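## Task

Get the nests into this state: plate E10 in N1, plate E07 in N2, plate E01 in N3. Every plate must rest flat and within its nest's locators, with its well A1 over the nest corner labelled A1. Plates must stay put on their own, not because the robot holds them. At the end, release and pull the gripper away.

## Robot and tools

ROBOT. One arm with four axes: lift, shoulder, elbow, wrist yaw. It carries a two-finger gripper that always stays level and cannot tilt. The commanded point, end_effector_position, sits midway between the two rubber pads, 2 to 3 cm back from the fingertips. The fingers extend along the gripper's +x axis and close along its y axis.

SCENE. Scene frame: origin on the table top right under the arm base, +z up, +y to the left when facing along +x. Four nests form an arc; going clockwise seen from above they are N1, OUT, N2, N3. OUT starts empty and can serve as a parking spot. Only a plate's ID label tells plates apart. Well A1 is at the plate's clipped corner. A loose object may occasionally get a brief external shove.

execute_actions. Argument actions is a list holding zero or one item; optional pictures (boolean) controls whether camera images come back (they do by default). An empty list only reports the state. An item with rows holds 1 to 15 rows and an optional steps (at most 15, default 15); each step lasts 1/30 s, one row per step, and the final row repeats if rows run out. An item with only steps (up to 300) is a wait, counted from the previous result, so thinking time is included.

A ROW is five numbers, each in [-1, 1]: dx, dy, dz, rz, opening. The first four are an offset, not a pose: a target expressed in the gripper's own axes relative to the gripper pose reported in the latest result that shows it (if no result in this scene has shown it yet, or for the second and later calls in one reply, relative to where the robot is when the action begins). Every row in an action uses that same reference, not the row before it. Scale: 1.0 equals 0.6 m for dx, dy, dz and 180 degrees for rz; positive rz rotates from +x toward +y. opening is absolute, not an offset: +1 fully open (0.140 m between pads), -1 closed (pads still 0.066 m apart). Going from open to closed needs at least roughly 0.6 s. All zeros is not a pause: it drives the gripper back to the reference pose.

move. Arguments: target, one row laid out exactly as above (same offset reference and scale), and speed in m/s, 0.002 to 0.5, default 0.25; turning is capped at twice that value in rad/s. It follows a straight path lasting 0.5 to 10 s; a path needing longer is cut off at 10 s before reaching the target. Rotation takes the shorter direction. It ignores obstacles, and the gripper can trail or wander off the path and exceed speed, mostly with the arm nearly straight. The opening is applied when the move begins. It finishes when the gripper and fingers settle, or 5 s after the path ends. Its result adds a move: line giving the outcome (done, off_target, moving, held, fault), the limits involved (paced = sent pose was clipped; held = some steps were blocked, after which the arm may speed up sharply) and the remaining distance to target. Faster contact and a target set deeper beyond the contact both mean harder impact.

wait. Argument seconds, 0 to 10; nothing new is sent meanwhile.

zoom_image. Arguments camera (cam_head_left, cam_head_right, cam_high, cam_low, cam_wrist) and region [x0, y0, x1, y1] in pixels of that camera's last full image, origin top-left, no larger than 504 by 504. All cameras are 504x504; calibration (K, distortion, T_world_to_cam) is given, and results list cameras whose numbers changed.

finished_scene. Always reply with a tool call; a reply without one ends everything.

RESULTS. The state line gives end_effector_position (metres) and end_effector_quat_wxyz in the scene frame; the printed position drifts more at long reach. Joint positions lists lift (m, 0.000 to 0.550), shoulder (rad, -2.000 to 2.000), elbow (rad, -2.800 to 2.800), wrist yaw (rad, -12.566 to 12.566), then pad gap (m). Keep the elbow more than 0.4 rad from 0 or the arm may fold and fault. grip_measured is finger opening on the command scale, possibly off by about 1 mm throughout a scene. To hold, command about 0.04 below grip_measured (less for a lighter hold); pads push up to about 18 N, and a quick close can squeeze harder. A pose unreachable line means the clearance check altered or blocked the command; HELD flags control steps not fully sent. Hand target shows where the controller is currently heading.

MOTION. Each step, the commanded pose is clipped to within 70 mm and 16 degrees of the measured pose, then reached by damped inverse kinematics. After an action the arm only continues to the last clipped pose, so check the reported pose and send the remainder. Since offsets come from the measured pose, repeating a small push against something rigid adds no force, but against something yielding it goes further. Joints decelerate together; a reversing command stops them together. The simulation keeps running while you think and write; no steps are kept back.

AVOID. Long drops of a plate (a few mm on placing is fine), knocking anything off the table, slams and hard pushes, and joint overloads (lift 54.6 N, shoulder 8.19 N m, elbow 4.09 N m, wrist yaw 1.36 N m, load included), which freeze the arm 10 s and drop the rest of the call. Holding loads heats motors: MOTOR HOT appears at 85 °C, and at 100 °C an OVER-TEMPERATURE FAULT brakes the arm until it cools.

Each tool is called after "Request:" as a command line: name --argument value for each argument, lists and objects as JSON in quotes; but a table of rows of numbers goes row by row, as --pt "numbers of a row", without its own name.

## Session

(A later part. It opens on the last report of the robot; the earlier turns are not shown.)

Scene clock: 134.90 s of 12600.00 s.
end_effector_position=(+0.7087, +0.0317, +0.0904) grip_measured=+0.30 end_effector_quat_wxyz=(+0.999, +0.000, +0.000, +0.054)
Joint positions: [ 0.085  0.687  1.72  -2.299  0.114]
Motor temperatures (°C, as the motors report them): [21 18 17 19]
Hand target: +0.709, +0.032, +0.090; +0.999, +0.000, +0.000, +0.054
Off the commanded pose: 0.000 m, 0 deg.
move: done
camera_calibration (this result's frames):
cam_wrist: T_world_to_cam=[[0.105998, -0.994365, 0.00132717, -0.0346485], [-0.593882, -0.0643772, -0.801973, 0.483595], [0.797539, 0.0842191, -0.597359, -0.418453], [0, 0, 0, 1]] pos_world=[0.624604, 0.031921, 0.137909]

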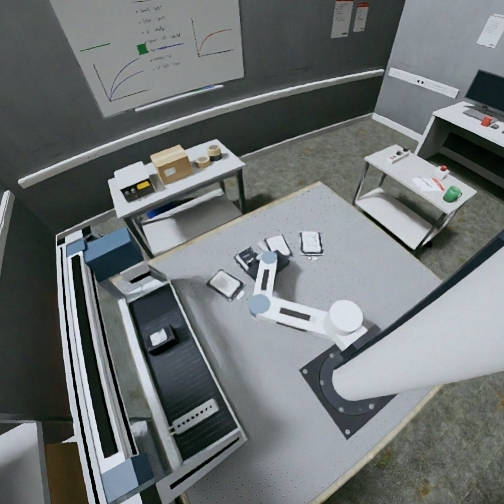

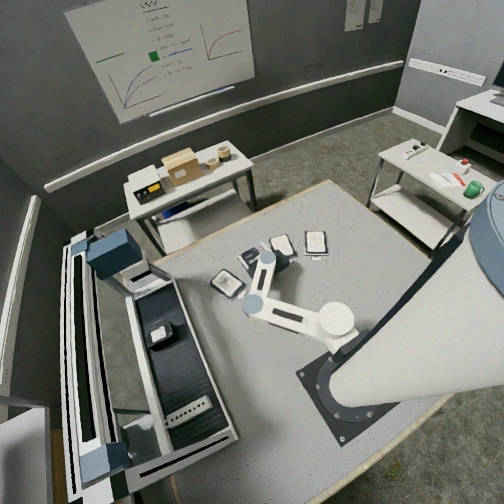

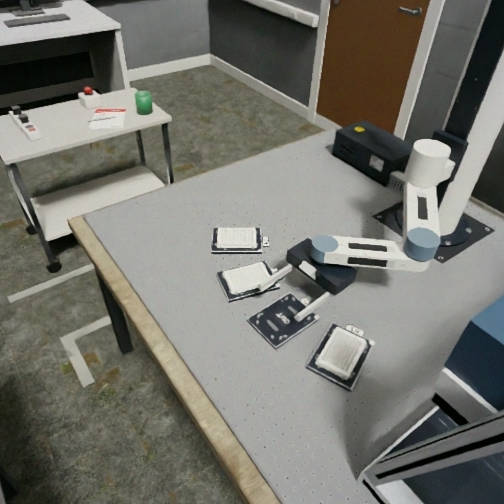

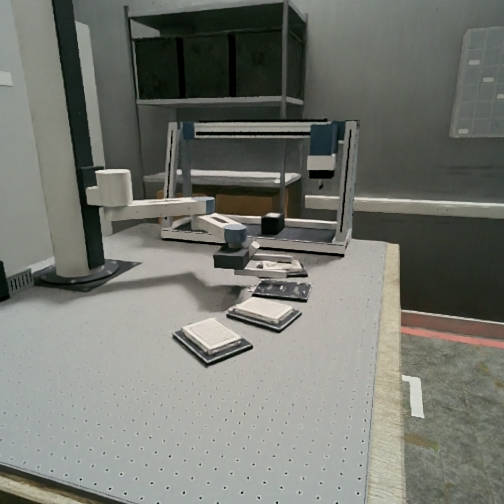

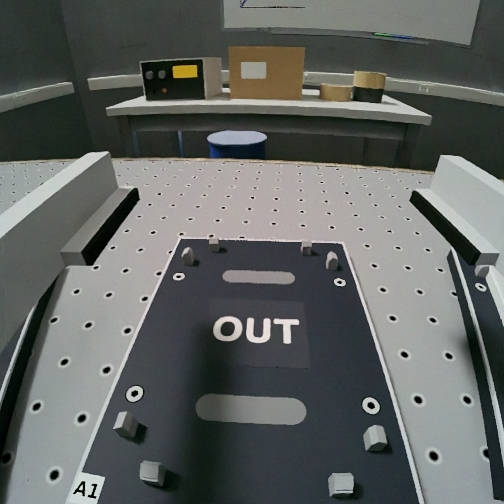

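Request:
move --target '[-0.036,-0.2845,0,-0.123,0.3]'

Scene clock: 162.70 s of 12600.00 s.
end_effector_position=(+0.7054, -0.1405, +0.0904) grip_measured=+0.30 end_effector_quat_wxyz=(+0.990, +0.000, +0.000, -0.139)
Joint positions: [ 0.085  0.356  1.804 -2.439  0.114]
Motor temperatures (°C, as the motors report them): [21 18 17 19]
Hand target: +0.706, -0.140, +0.090; +0.990, +0.000, +0.000, -0.139
Off the commanded pose: 0.000 m, 0 deg.
After step 90, 23.67 s passed at rest.
move: done
camera_calibration (this result's frames):
cam_wrist: T_world_to_cam=[[-0.276801, -0.960926, 0.00132717, 0.0692433], [-0.574314, 0.164327, -0.801973, 0.488894], [0.770419, -0.222749, -0.597359, -0.425336], [0, 0, 0, 1]] pos_world=[0.627631, -0.108544, 0.137909]

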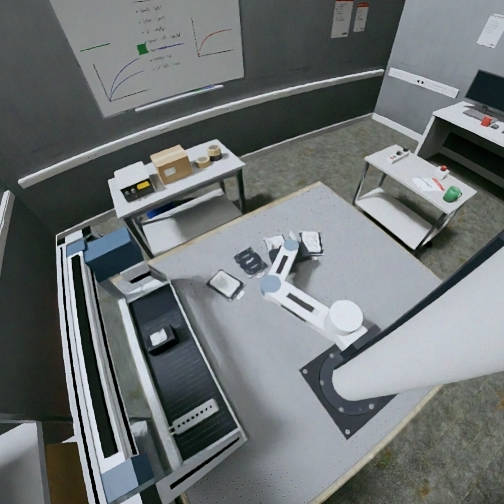

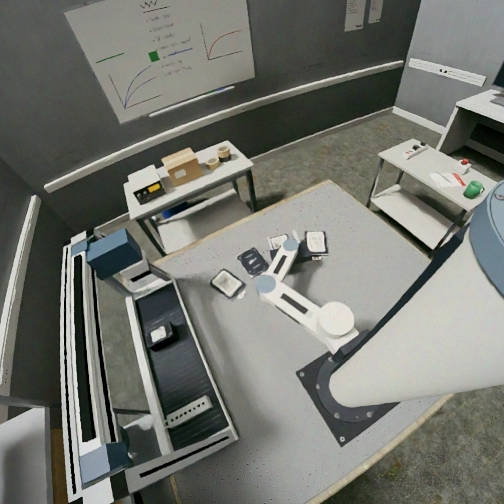

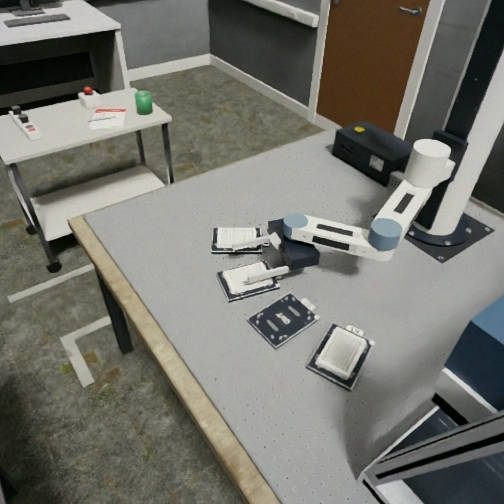

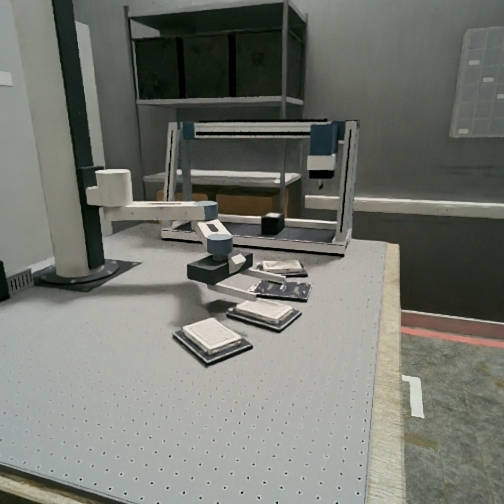

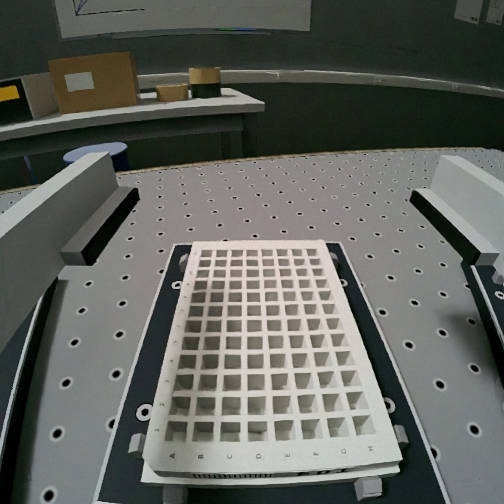

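Request:
move --target '[0.007,0.008,0,0.0095,0.3]'

Scene clock: 172.73 s of 12600.00 s.
end_effector_position=(+0.7108, -0.1370, +0.0904) grip_measured=+0.30 end_effector_quat_wxyz=(+0.992, +0.000, +0.000, -0.124)
Joint positions: [ 0.085  0.346  1.831 -2.426  0.114]
Motor temperatures (°C, as the motors report them): [21 18 17 19]
Hand target: +0.711, -0.137, +0.090; +0.992, +0.000, +0.000, -0.124
Off the commanded pose: 0.000 m, 0 deg.
After step 90, 6.33 s passed at rest.
move: done
camera_calibration (this result's frames):
cam_wrist: T_world_to_cam=[[-0.248222, -0.968702, 0.00132717, 0.0526839], [-0.578928, 0.147247, -0.801973, 0.492335], [0.776677, -0.199836, -0.597359, -0.429992], [0, 0, 0, 1]] pos_world=[0.632069, -0.107387, 0.137909]

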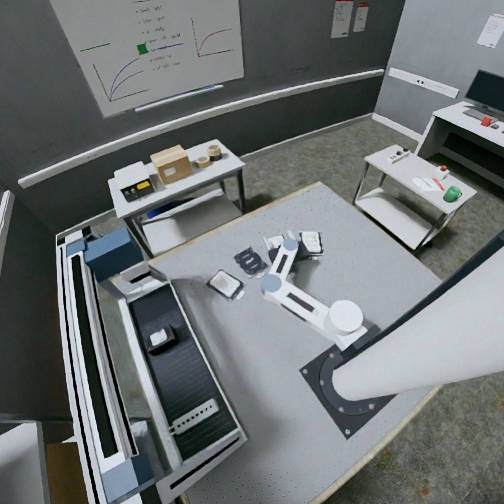

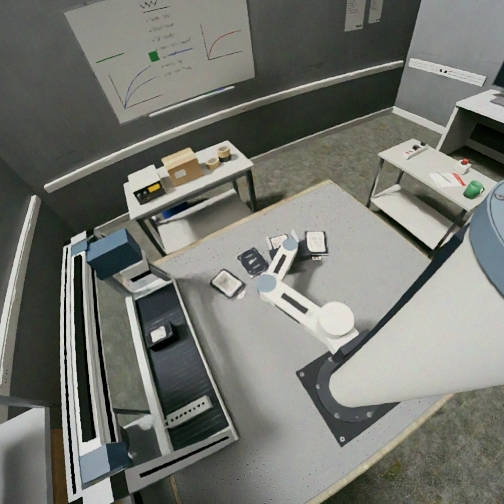

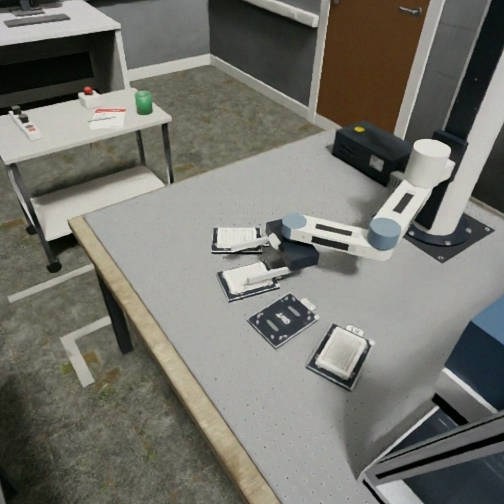

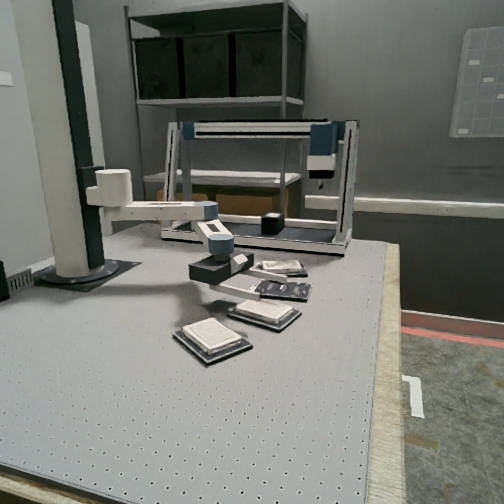

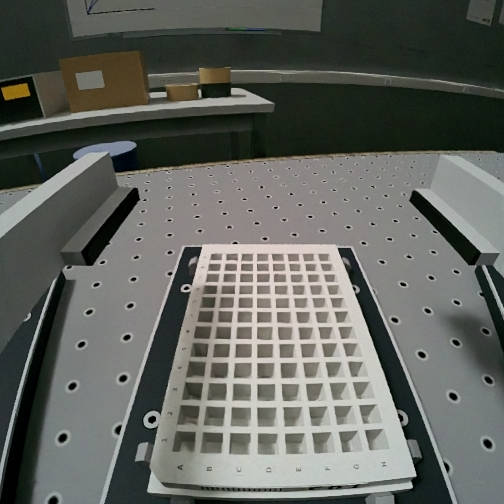

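Request:
move --target '[0,0,-0.095,0,0.3]' --speed 0.15

Request:
move --target '[0,0,0,0,-0.6]'

Request:
move --target '[0,0,0.095,0,-0.6]' --speed 0.15

Scene clock: 179.07 s of 12600.00 s.
end_effector_position=(+0.7108, -0.1370, +0.0334) grip_measured=+0.30 end_effector_quat_wxyz=(+0.992, +0.000, +0.000, -0.124)
Joint positions: [ 0.028  0.346  1.831 -2.426  0.114]
Motor temperatures (°C, as the motors report them): [21 18 17 19]
Hand target: +0.711, -0.137, +0.033; +0.992, +0.000, +0.000, -0.124
Off the commanded pose: 0.000 m, 0 deg.
After step 90, 2.60 s passed at rest.
move: done
camera_calibration (this result's frames):
cam_wrist: T_world_to_cam=[[-0.248258, -0.968693, 0.00132717, 0.0527757], [-0.578923, 0.147268, -0.801973, 0.446585], [0.77667, -0.199865, -0.597359, -0.46406], [0, 0, 0, 1]] pos_world=[0.632062, -0.107394, 0.0808683]

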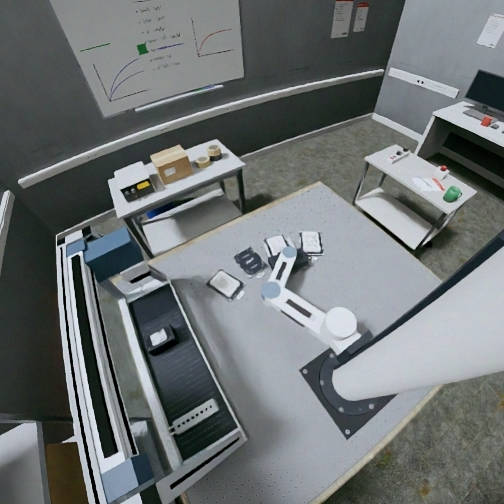

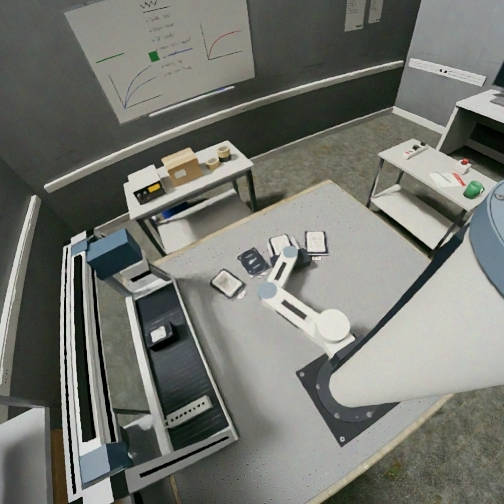

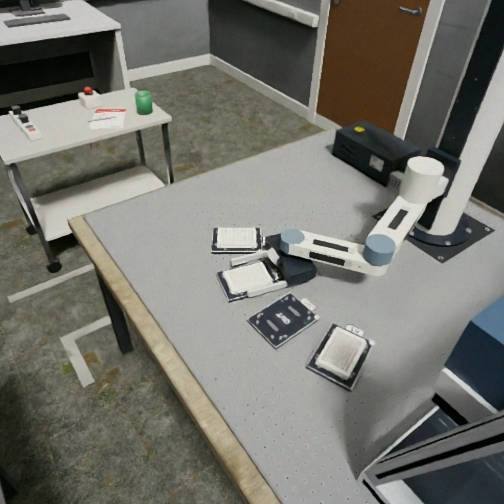

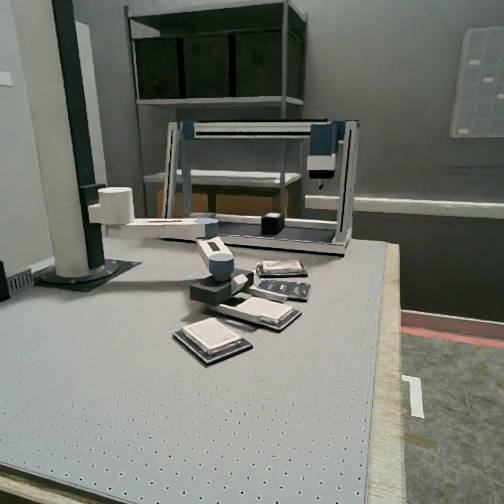

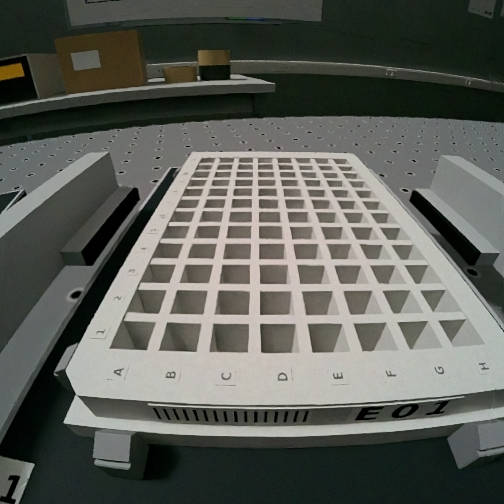

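Scene clock: 179.57 s of 12600.00 s.
end_effector_position=(+0.7108, -0.1370, +0.0334) grip_measured=-0.55 end_effector_quat_wxyz=(+0.992, +0.000, +0.000, -0.124)
Joint positions: [ 0.028  0.346  1.831 -2.426  0.083]
Motor temperatures (°C, as the motors report them): [21 18 17 19]
Hand target: +0.711, -0.137, +0.033; +0.992, +0.000, +0.000, -0.124
Off the commanded pose: 0.000 m, 0 deg.
move: done
camera_calibration (this result's frames):
cam_wrist: T_world_to_cam=[[-0.248262, -0.968692, 0.00132717, 0.0527766], [-0.578922, 0.147271, -0.801973, 0.446585], [0.776669, -0.199868, -0.597359, -0.464059], [0, 0, 0, 1]] pos_world=[0.632061, -0.107395, 0.0808686]

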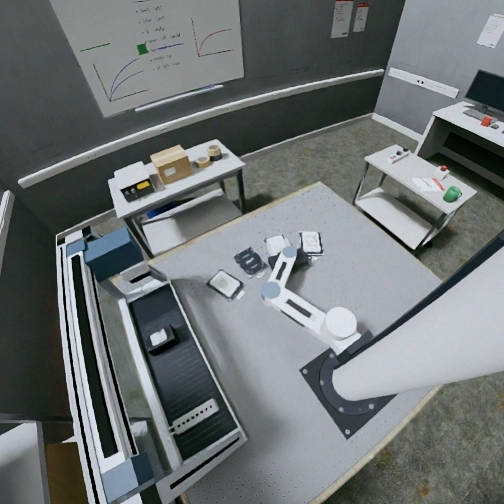

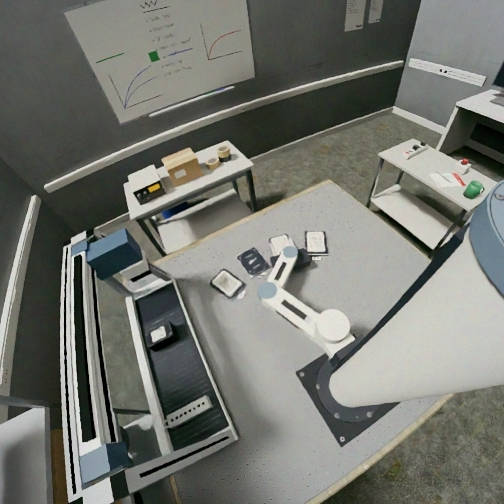

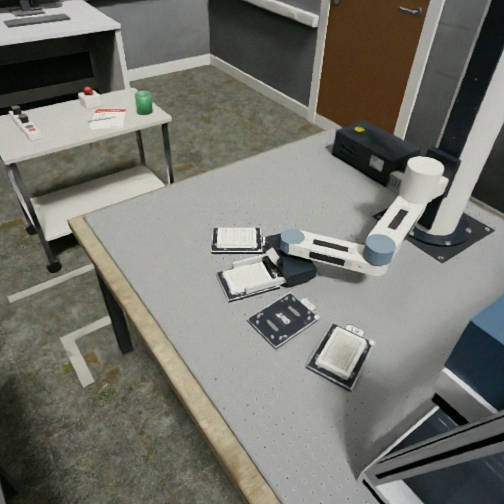

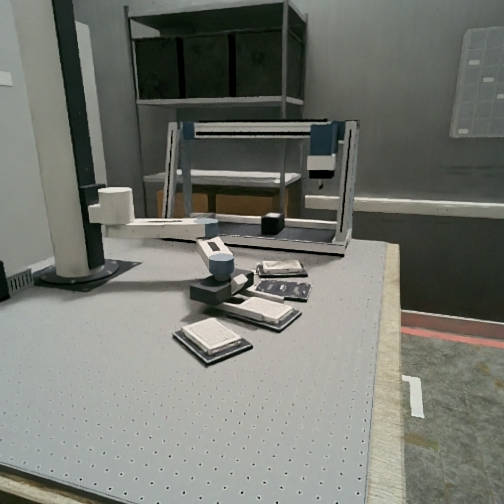

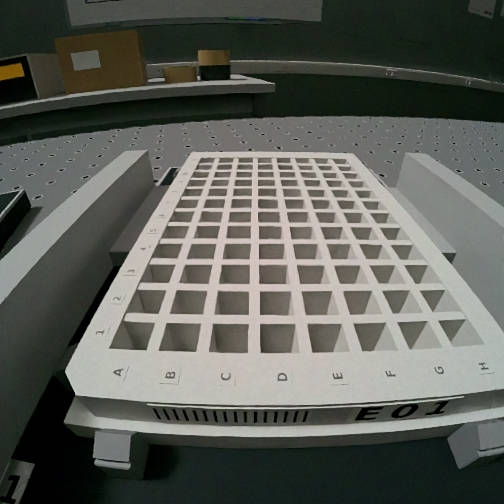

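Scene clock: 180.30 s of 12600.00 s.
end_effector_position=(+0.7108, -0.1370, +0.0904) grip_measured=-0.55 end_effector_quat_wxyz=(+0.992, +0.000, +0.000, -0.124)
Joint positions: [ 0.085  0.346  1.831 -2.426  0.083]
Motor temperatures (°C, as the motors report them): [21 18 17 19]
Hand target: +0.711, -0.137, +0.090; +0.992, +0.000, +0.000, -0.124
Off the commanded pose: 0.000 m, 0 deg.
move: done
camera_calibration (this result's frames):
cam_wrist: T_world_to_cam=[[-0.24822, -0.968703, 0.00132717, 0.0526836], [-0.578929, 0.147246, -0.801973, 0.492325], [0.776678, -0.199834, -0.597359, -0.429999], [0, 0, 0, 1]] pos_world=[0.632069, -0.107387, 0.137897]

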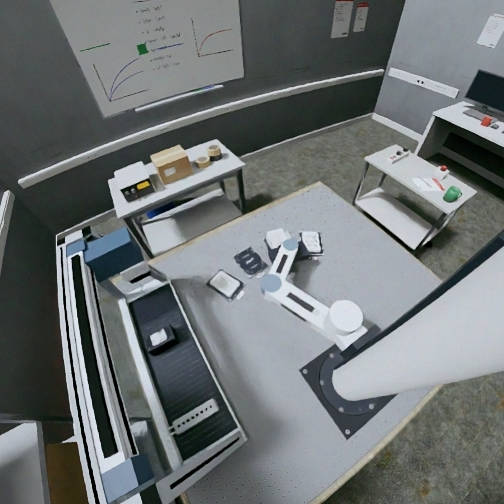

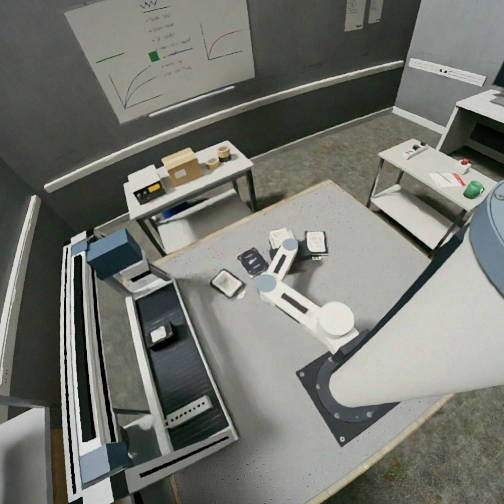

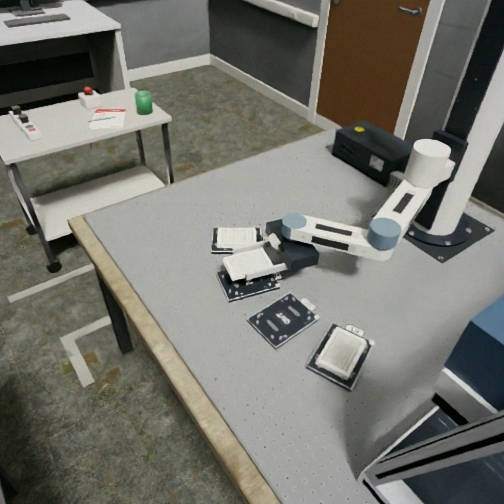

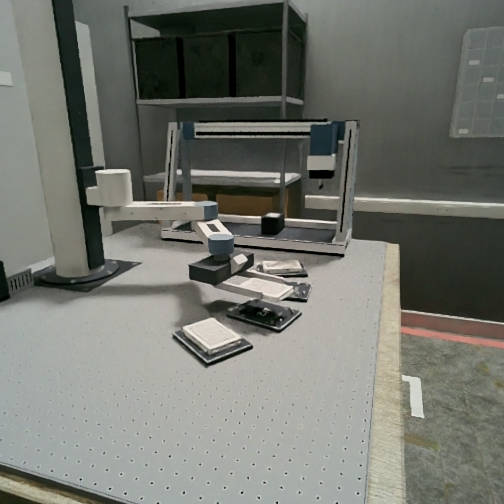

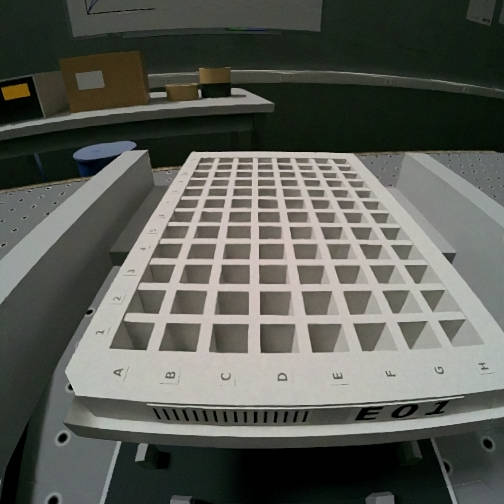

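Request:
move --target '[-0.065,0.290,0,0.099,-0.6]'

Request:
move --target '[0,0,-0.065,0,-0.6]' --speed 0.1

Request:
zoom_image --camera "cam_high" --region '[230,260,370,370]'

Scene clock: 188.30 s of 12600.00 s.
end_effector_position=(+0.7160, +0.0415, +0.0904) grip_measured=-0.55 end_effector_quat_wxyz=(+1.000, +0.000, +0.000, +0.031)
Joint positions: [ 0.085  0.706  1.766 -2.41   0.083]
Motor temperatures (°C, as the motors report them): [21 18 17 19]
Hand target: +0.716, +0.041, +0.090; +1.000, +0.000, +0.000, +0.031
Off the commanded pose: 0.000 m, 0 deg.
After step 90, 3.93 s passed at rest.
move: done
camera_calibration (this result's frames):
cam_wrist: T_world_to_cam=[[0.0607894, -0.99815, 0.00132717, 0.00679879], [-0.59619, -0.0373755, -0.801973, 0.489094], [0.800538, 0.0479602, -0.597359, -0.425768], [0, 0, 0, 1]] pos_world=[0.632024, 0.0454863, 0.137895]

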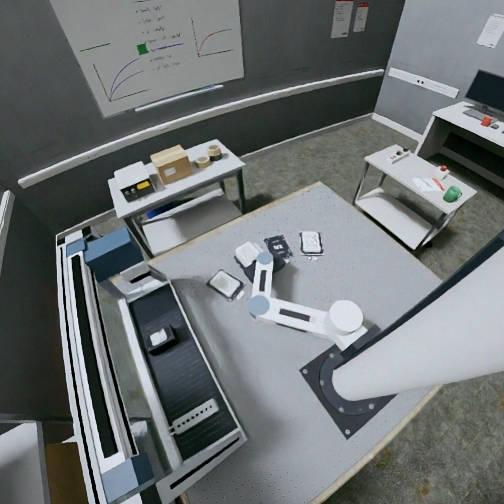

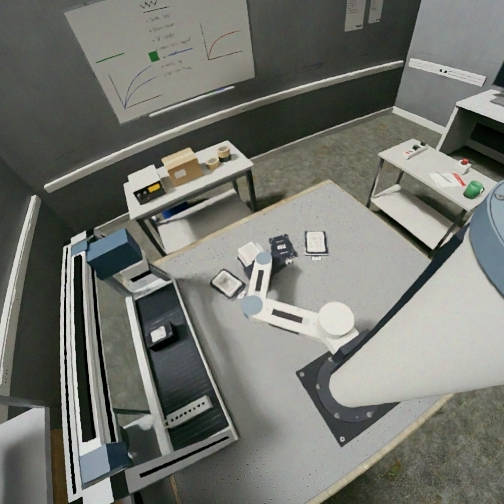

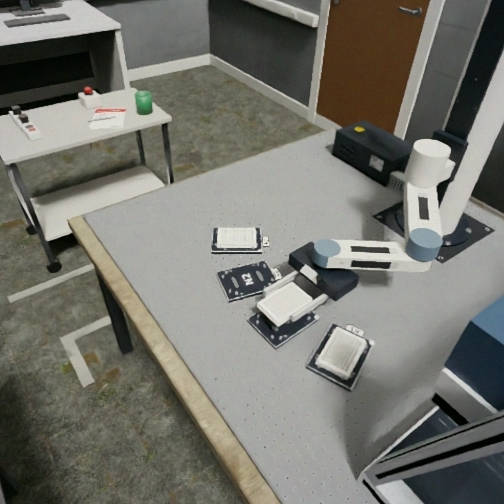

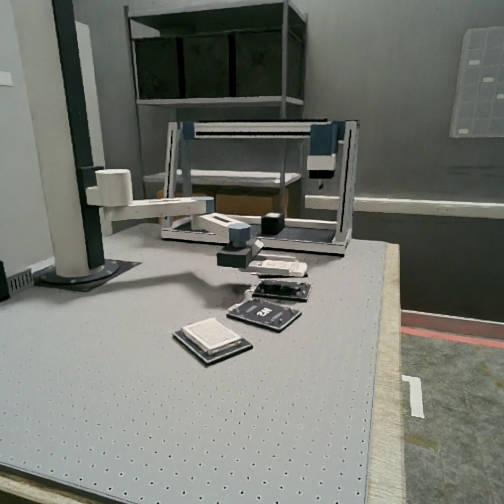

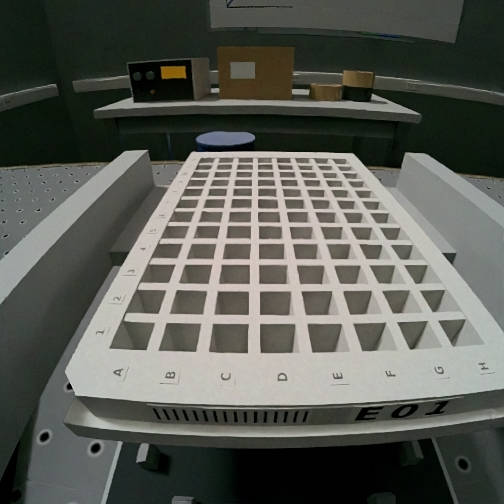

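Scene clock: 189.03 s of 12600.00 s.
end_effector_position=(+0.7160, +0.0415, +0.0514) grip_measured=-0.55 end_effector_quat_wxyz=(+1.000, +0.000, +0.000, +0.031)
Joint positions: [ 0.046  0.706  1.766 -2.41   0.083]
Motor temperatures (°C, as the motors report them): [21 18 17 19]
Hand target: +0.716, +0.041, +0.051; +1.000, +0.000, +0.000, +0.031
Off the commanded pose: 0.000 m, 0 deg.
move: done
camera_calibration (this result's frames):
cam_wrist: T_world_to_cam=[[0.0607609, -0.998151, 0.00132717, 0.00686397], [-0.596191, -0.0373585, -0.801973, 0.457771], [0.80054, 0.0479373, -0.597359, -0.449092], [0, 0, 0, 1]] pos_world=[0.632019, 0.0454812, 0.0988415]

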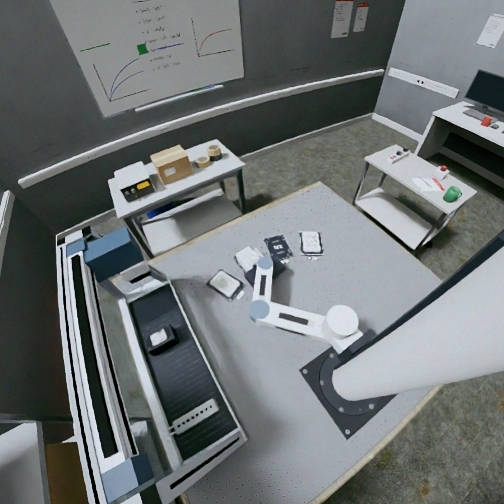

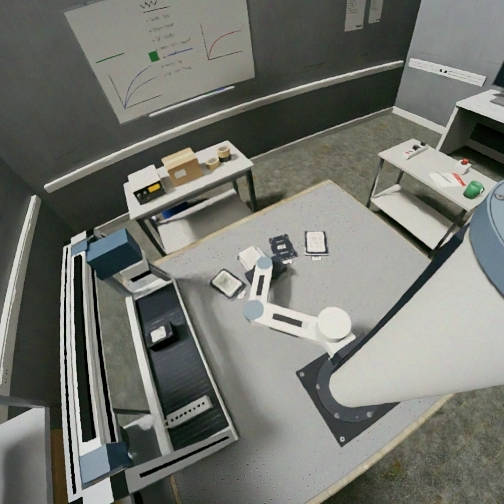

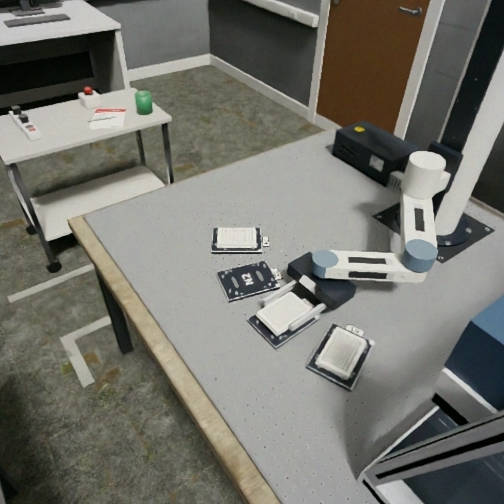

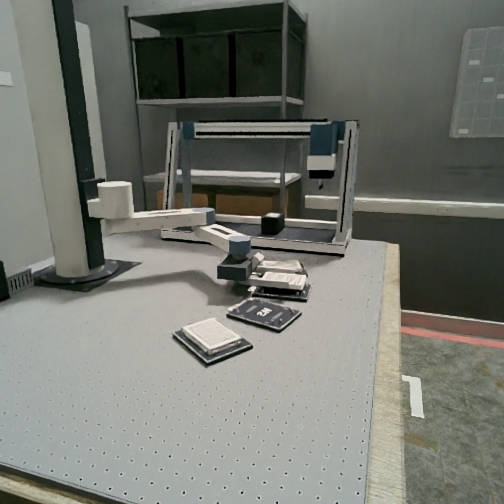

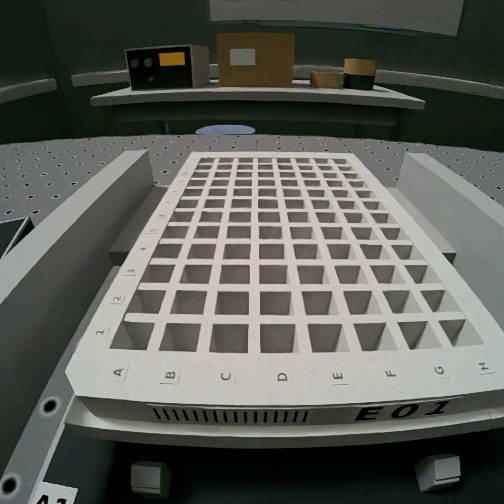

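Region (230, 260, 370, 370) of cam_high's 504x504 image, scaled by 3.600, with more detail than that image has; it fills the top 396 rows of this view, and the rest is white.

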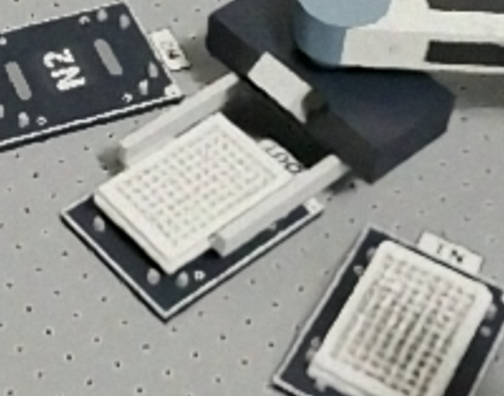

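Request:
move --target '[0,0,-0.029,0,-0.6]' --speed 0.03

Scene clock: 193.37 s of 12600.00 s.
end_effector_position=(+0.7160, +0.0411, +0.0339) grip_measured=-0.55 end_effector_quat_wxyz=(+1.000, +0.000, +0.000, +0.030)
Joint positions: [ 0.029  0.706  1.766 -2.411  0.083]
Motor temperatures (°C, as the motors report them): [21 18 17 19]
Hand target: +0.716, +0.041, +0.034; +1.000, +0.000, +0.000, +0.031
Off the commanded pose: 0.000 m, 0 deg.
After step 90, 0.53 s passed at rest.
move: done
camera_calibration (this result's frames):
cam_wrist: T_world_to_cam=[[0.0595436, -0.998225, 0.00132717, 0.00745464], [-0.596236, -0.0366315, -0.801973, 0.44374], [0.800598, 0.0469611, -0.597359, -0.459478], [0, 0, 0, 1]] pos_world=[0.631987, 0.0452738, 0.0813842]

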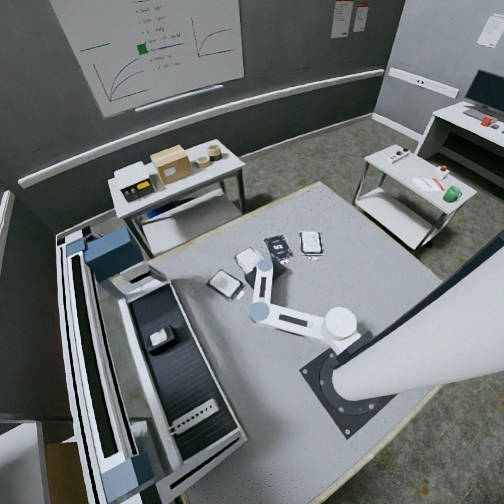

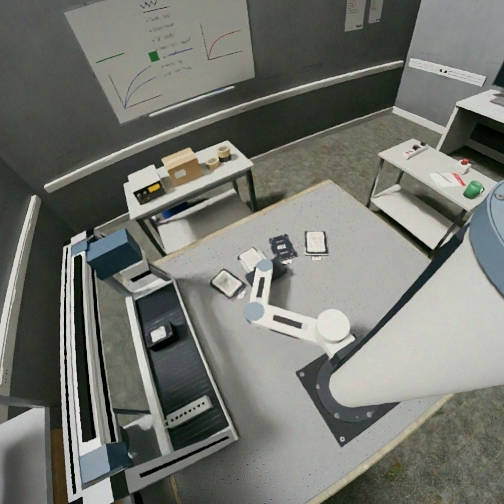

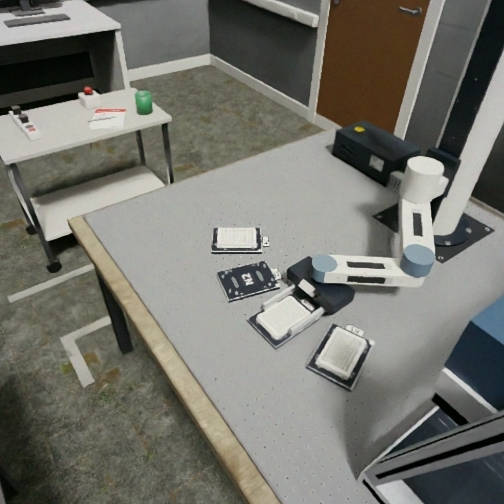

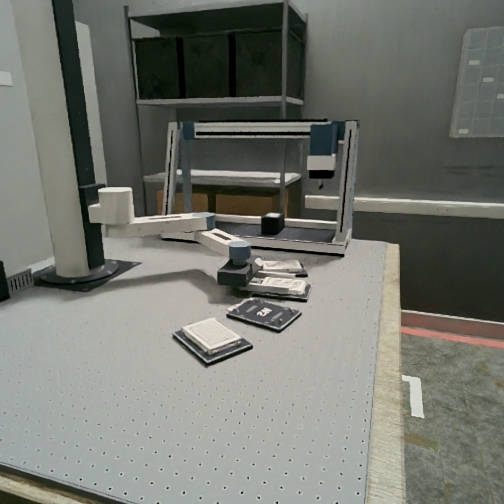

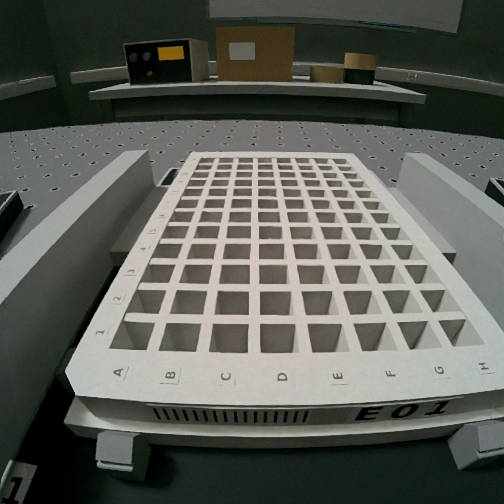

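Request:
move --target '[0,0,0,0,0.3]'

Request:
move --target '[0,0,0.08,0,0.3]'

Request:
move --target '[-0.066,0.295,0,0.105,0.3]'

Scene clock: 199.83 s of 12600.00 s.
end_effector_position=(+0.7160, +0.0411, +0.0339) grip_measured=+0.30 end_effector_quat_wxyz=(+1.000, +0.000, +0.000, +0.030)
Joint positions: [ 0.029  0.706  1.766 -2.411  0.114]
Motor temperatures (°C, as the motors report them): [21 18 17 19]
Hand target: +0.716, +0.041, +0.034; +1.000, +0.000, +0.000, +0.030
Off the commanded pose: 0.000 m, 0 deg.
After step 90, 2.77 s passed at rest.
move: done
camera_calibration (this result's frames):
cam_wrist: T_world_to_cam=[[0.059454, -0.99823, 0.00132717, 0.0074898], [-0.59624, -0.0365779, -0.801973, 0.443736], [0.800602, 0.0468892, -0.597359, -0.459471], [0, 0, 0, 1]] pos_world=[0.631981, 0.0452517, 0.081385]

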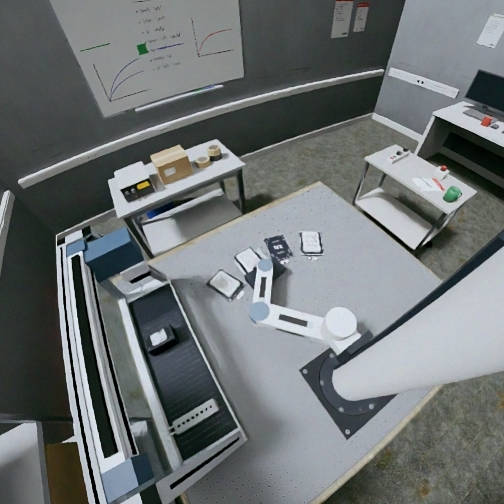

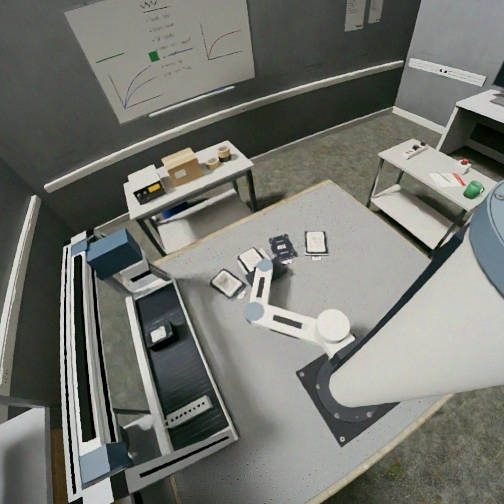

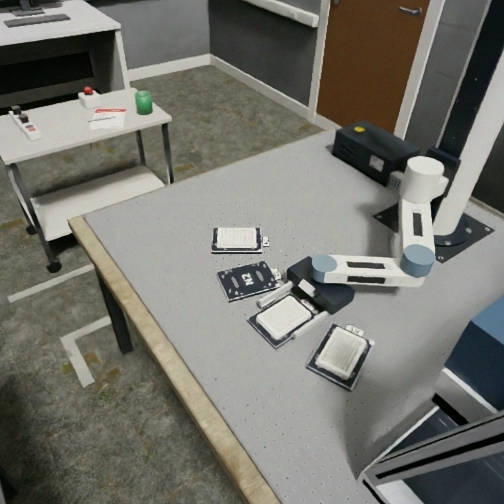

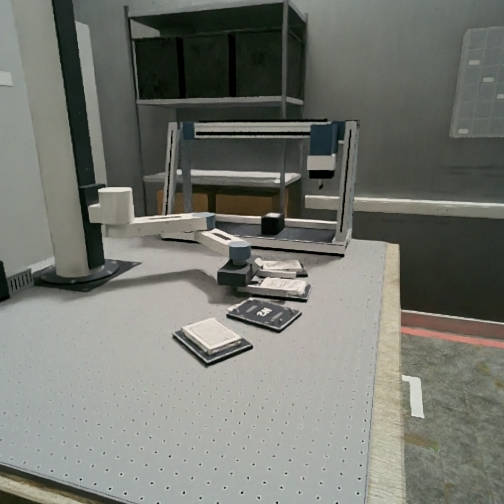

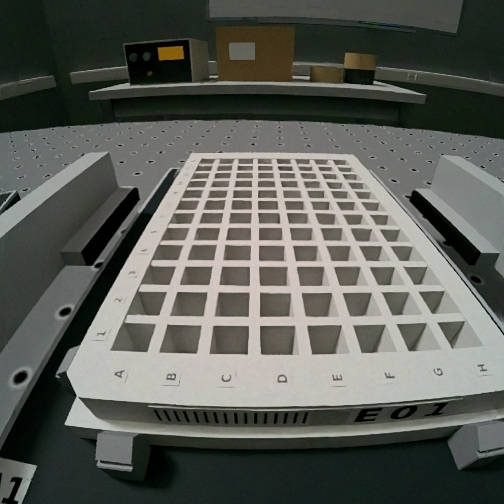

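Scene clock: 200.57 s of 12600.00 s.
end_effector_position=(+0.7160, +0.0411, +0.0819) grip_measured=+0.30 end_effector_quat_wxyz=(+1.000, +0.000, +0.000, +0.030)
Joint positions: [ 0.077  0.706  1.766 -2.411  0.114]
Motor temperatures (°C, as the motors report them): [21 18 17 19]
Hand target: +0.716, +0.041, +0.082; +1.000, +0.000, +0.000, +0.030
Off the commanded pose: 0.000 m, 0 deg.
move: done
camera_calibration (this result's frames):
cam_wrist: T_world_to_cam=[[0.0594907, -0.998228, 0.00132717, 0.00741136], [-0.596238, -0.0365998, -0.801973, 0.482266], [0.8006, 0.0469186, -0.597359, -0.430778], [0, 0, 0, 1]] pos_world=[0.631986, 0.0452606, 0.129426]

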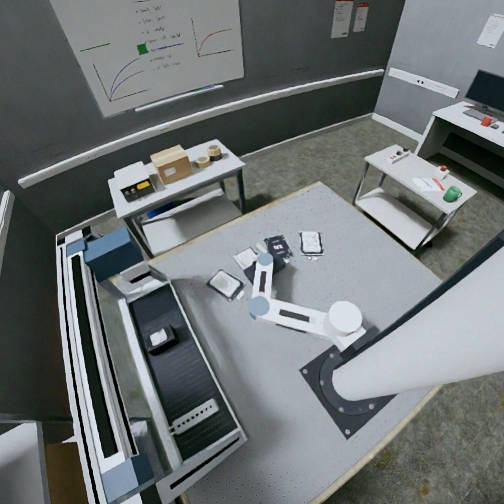

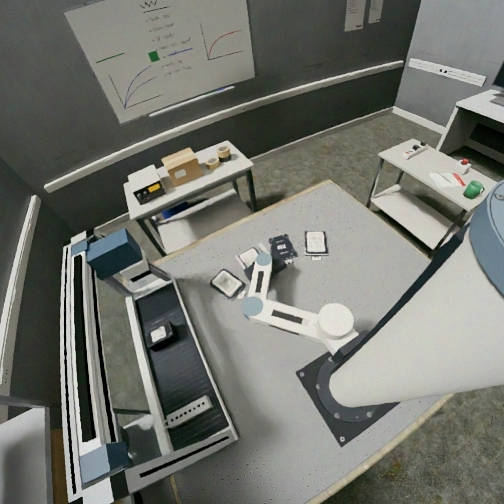

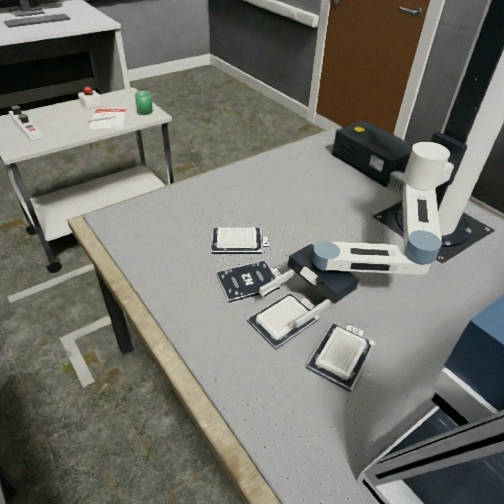

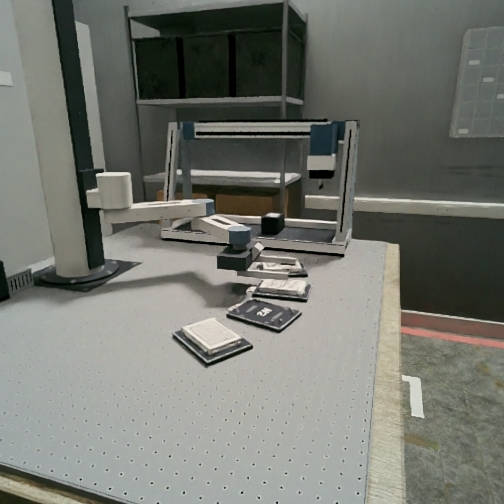

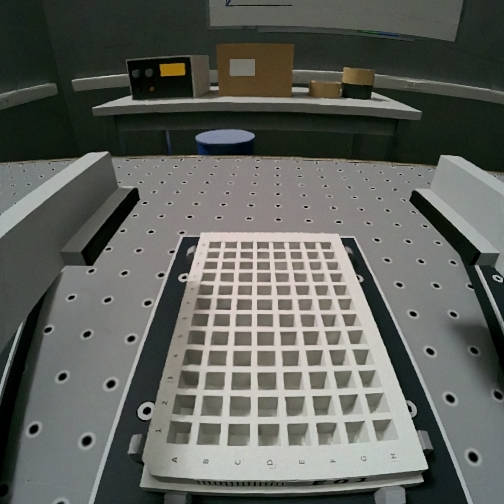

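Scene clock: 201.63 s of 12600.00 s.
end_effector_position=(+0.6657, +0.2156, +0.0819) grip_measured=+0.30 end_effector_quat_wxyz=(+0.981, +0.000, +0.000, +0.194)
Joint positions: [ 0.077  1.064  1.726 -2.399  0.114]
Motor temperatures (°C, as the motors report them): [21 18 17 19]
Hand target: +0.666, +0.215, +0.082; +0.981, +0.000, +0.000, +0.194
Off the commanded pose: 0.000 m, 0 deg.
move: done
camera_calibration (this result's frames):
cam_wrist: T_world_to_cam=[[0.380228, -0.924892, 0.00132717, -0.0447629], [-0.552089, -0.228117, -0.801973, 0.470564], [0.742041, 0.3042, -0.597359, -0.415183], [0, 0, 0, 1]] pos_world=[0.584896, 0.192242, 0.129425]

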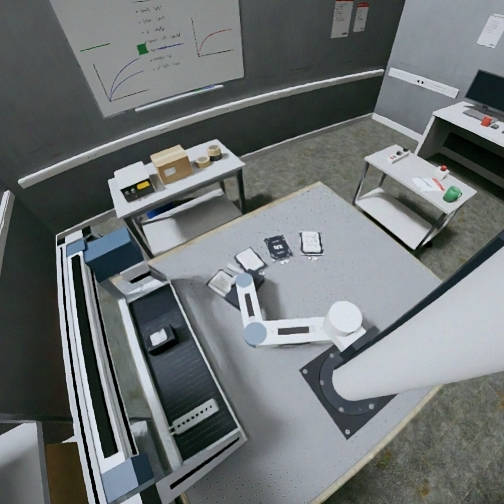

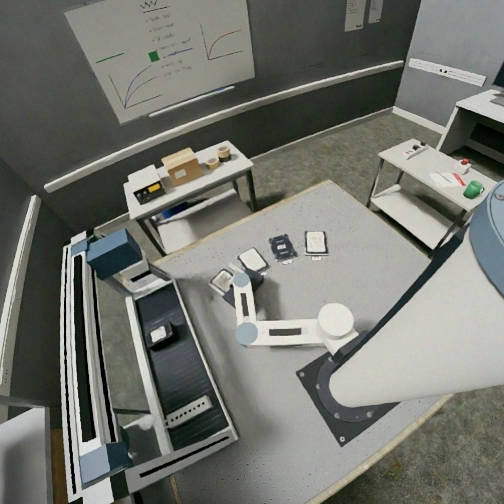

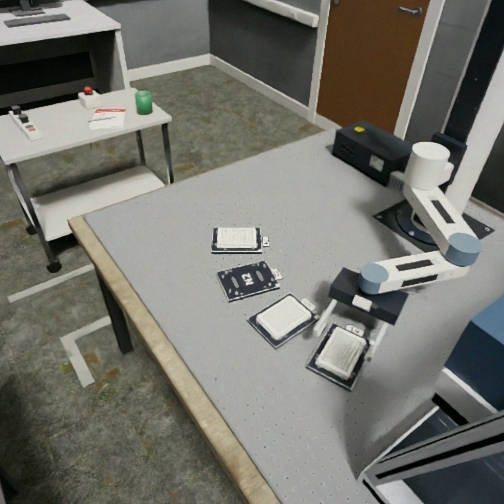

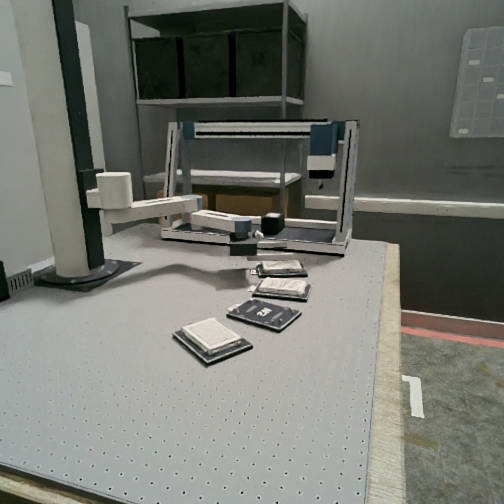

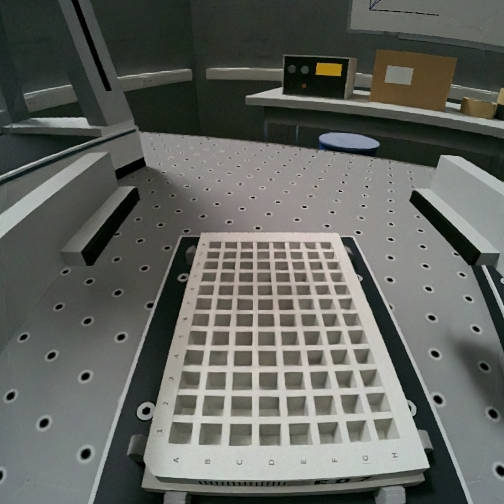

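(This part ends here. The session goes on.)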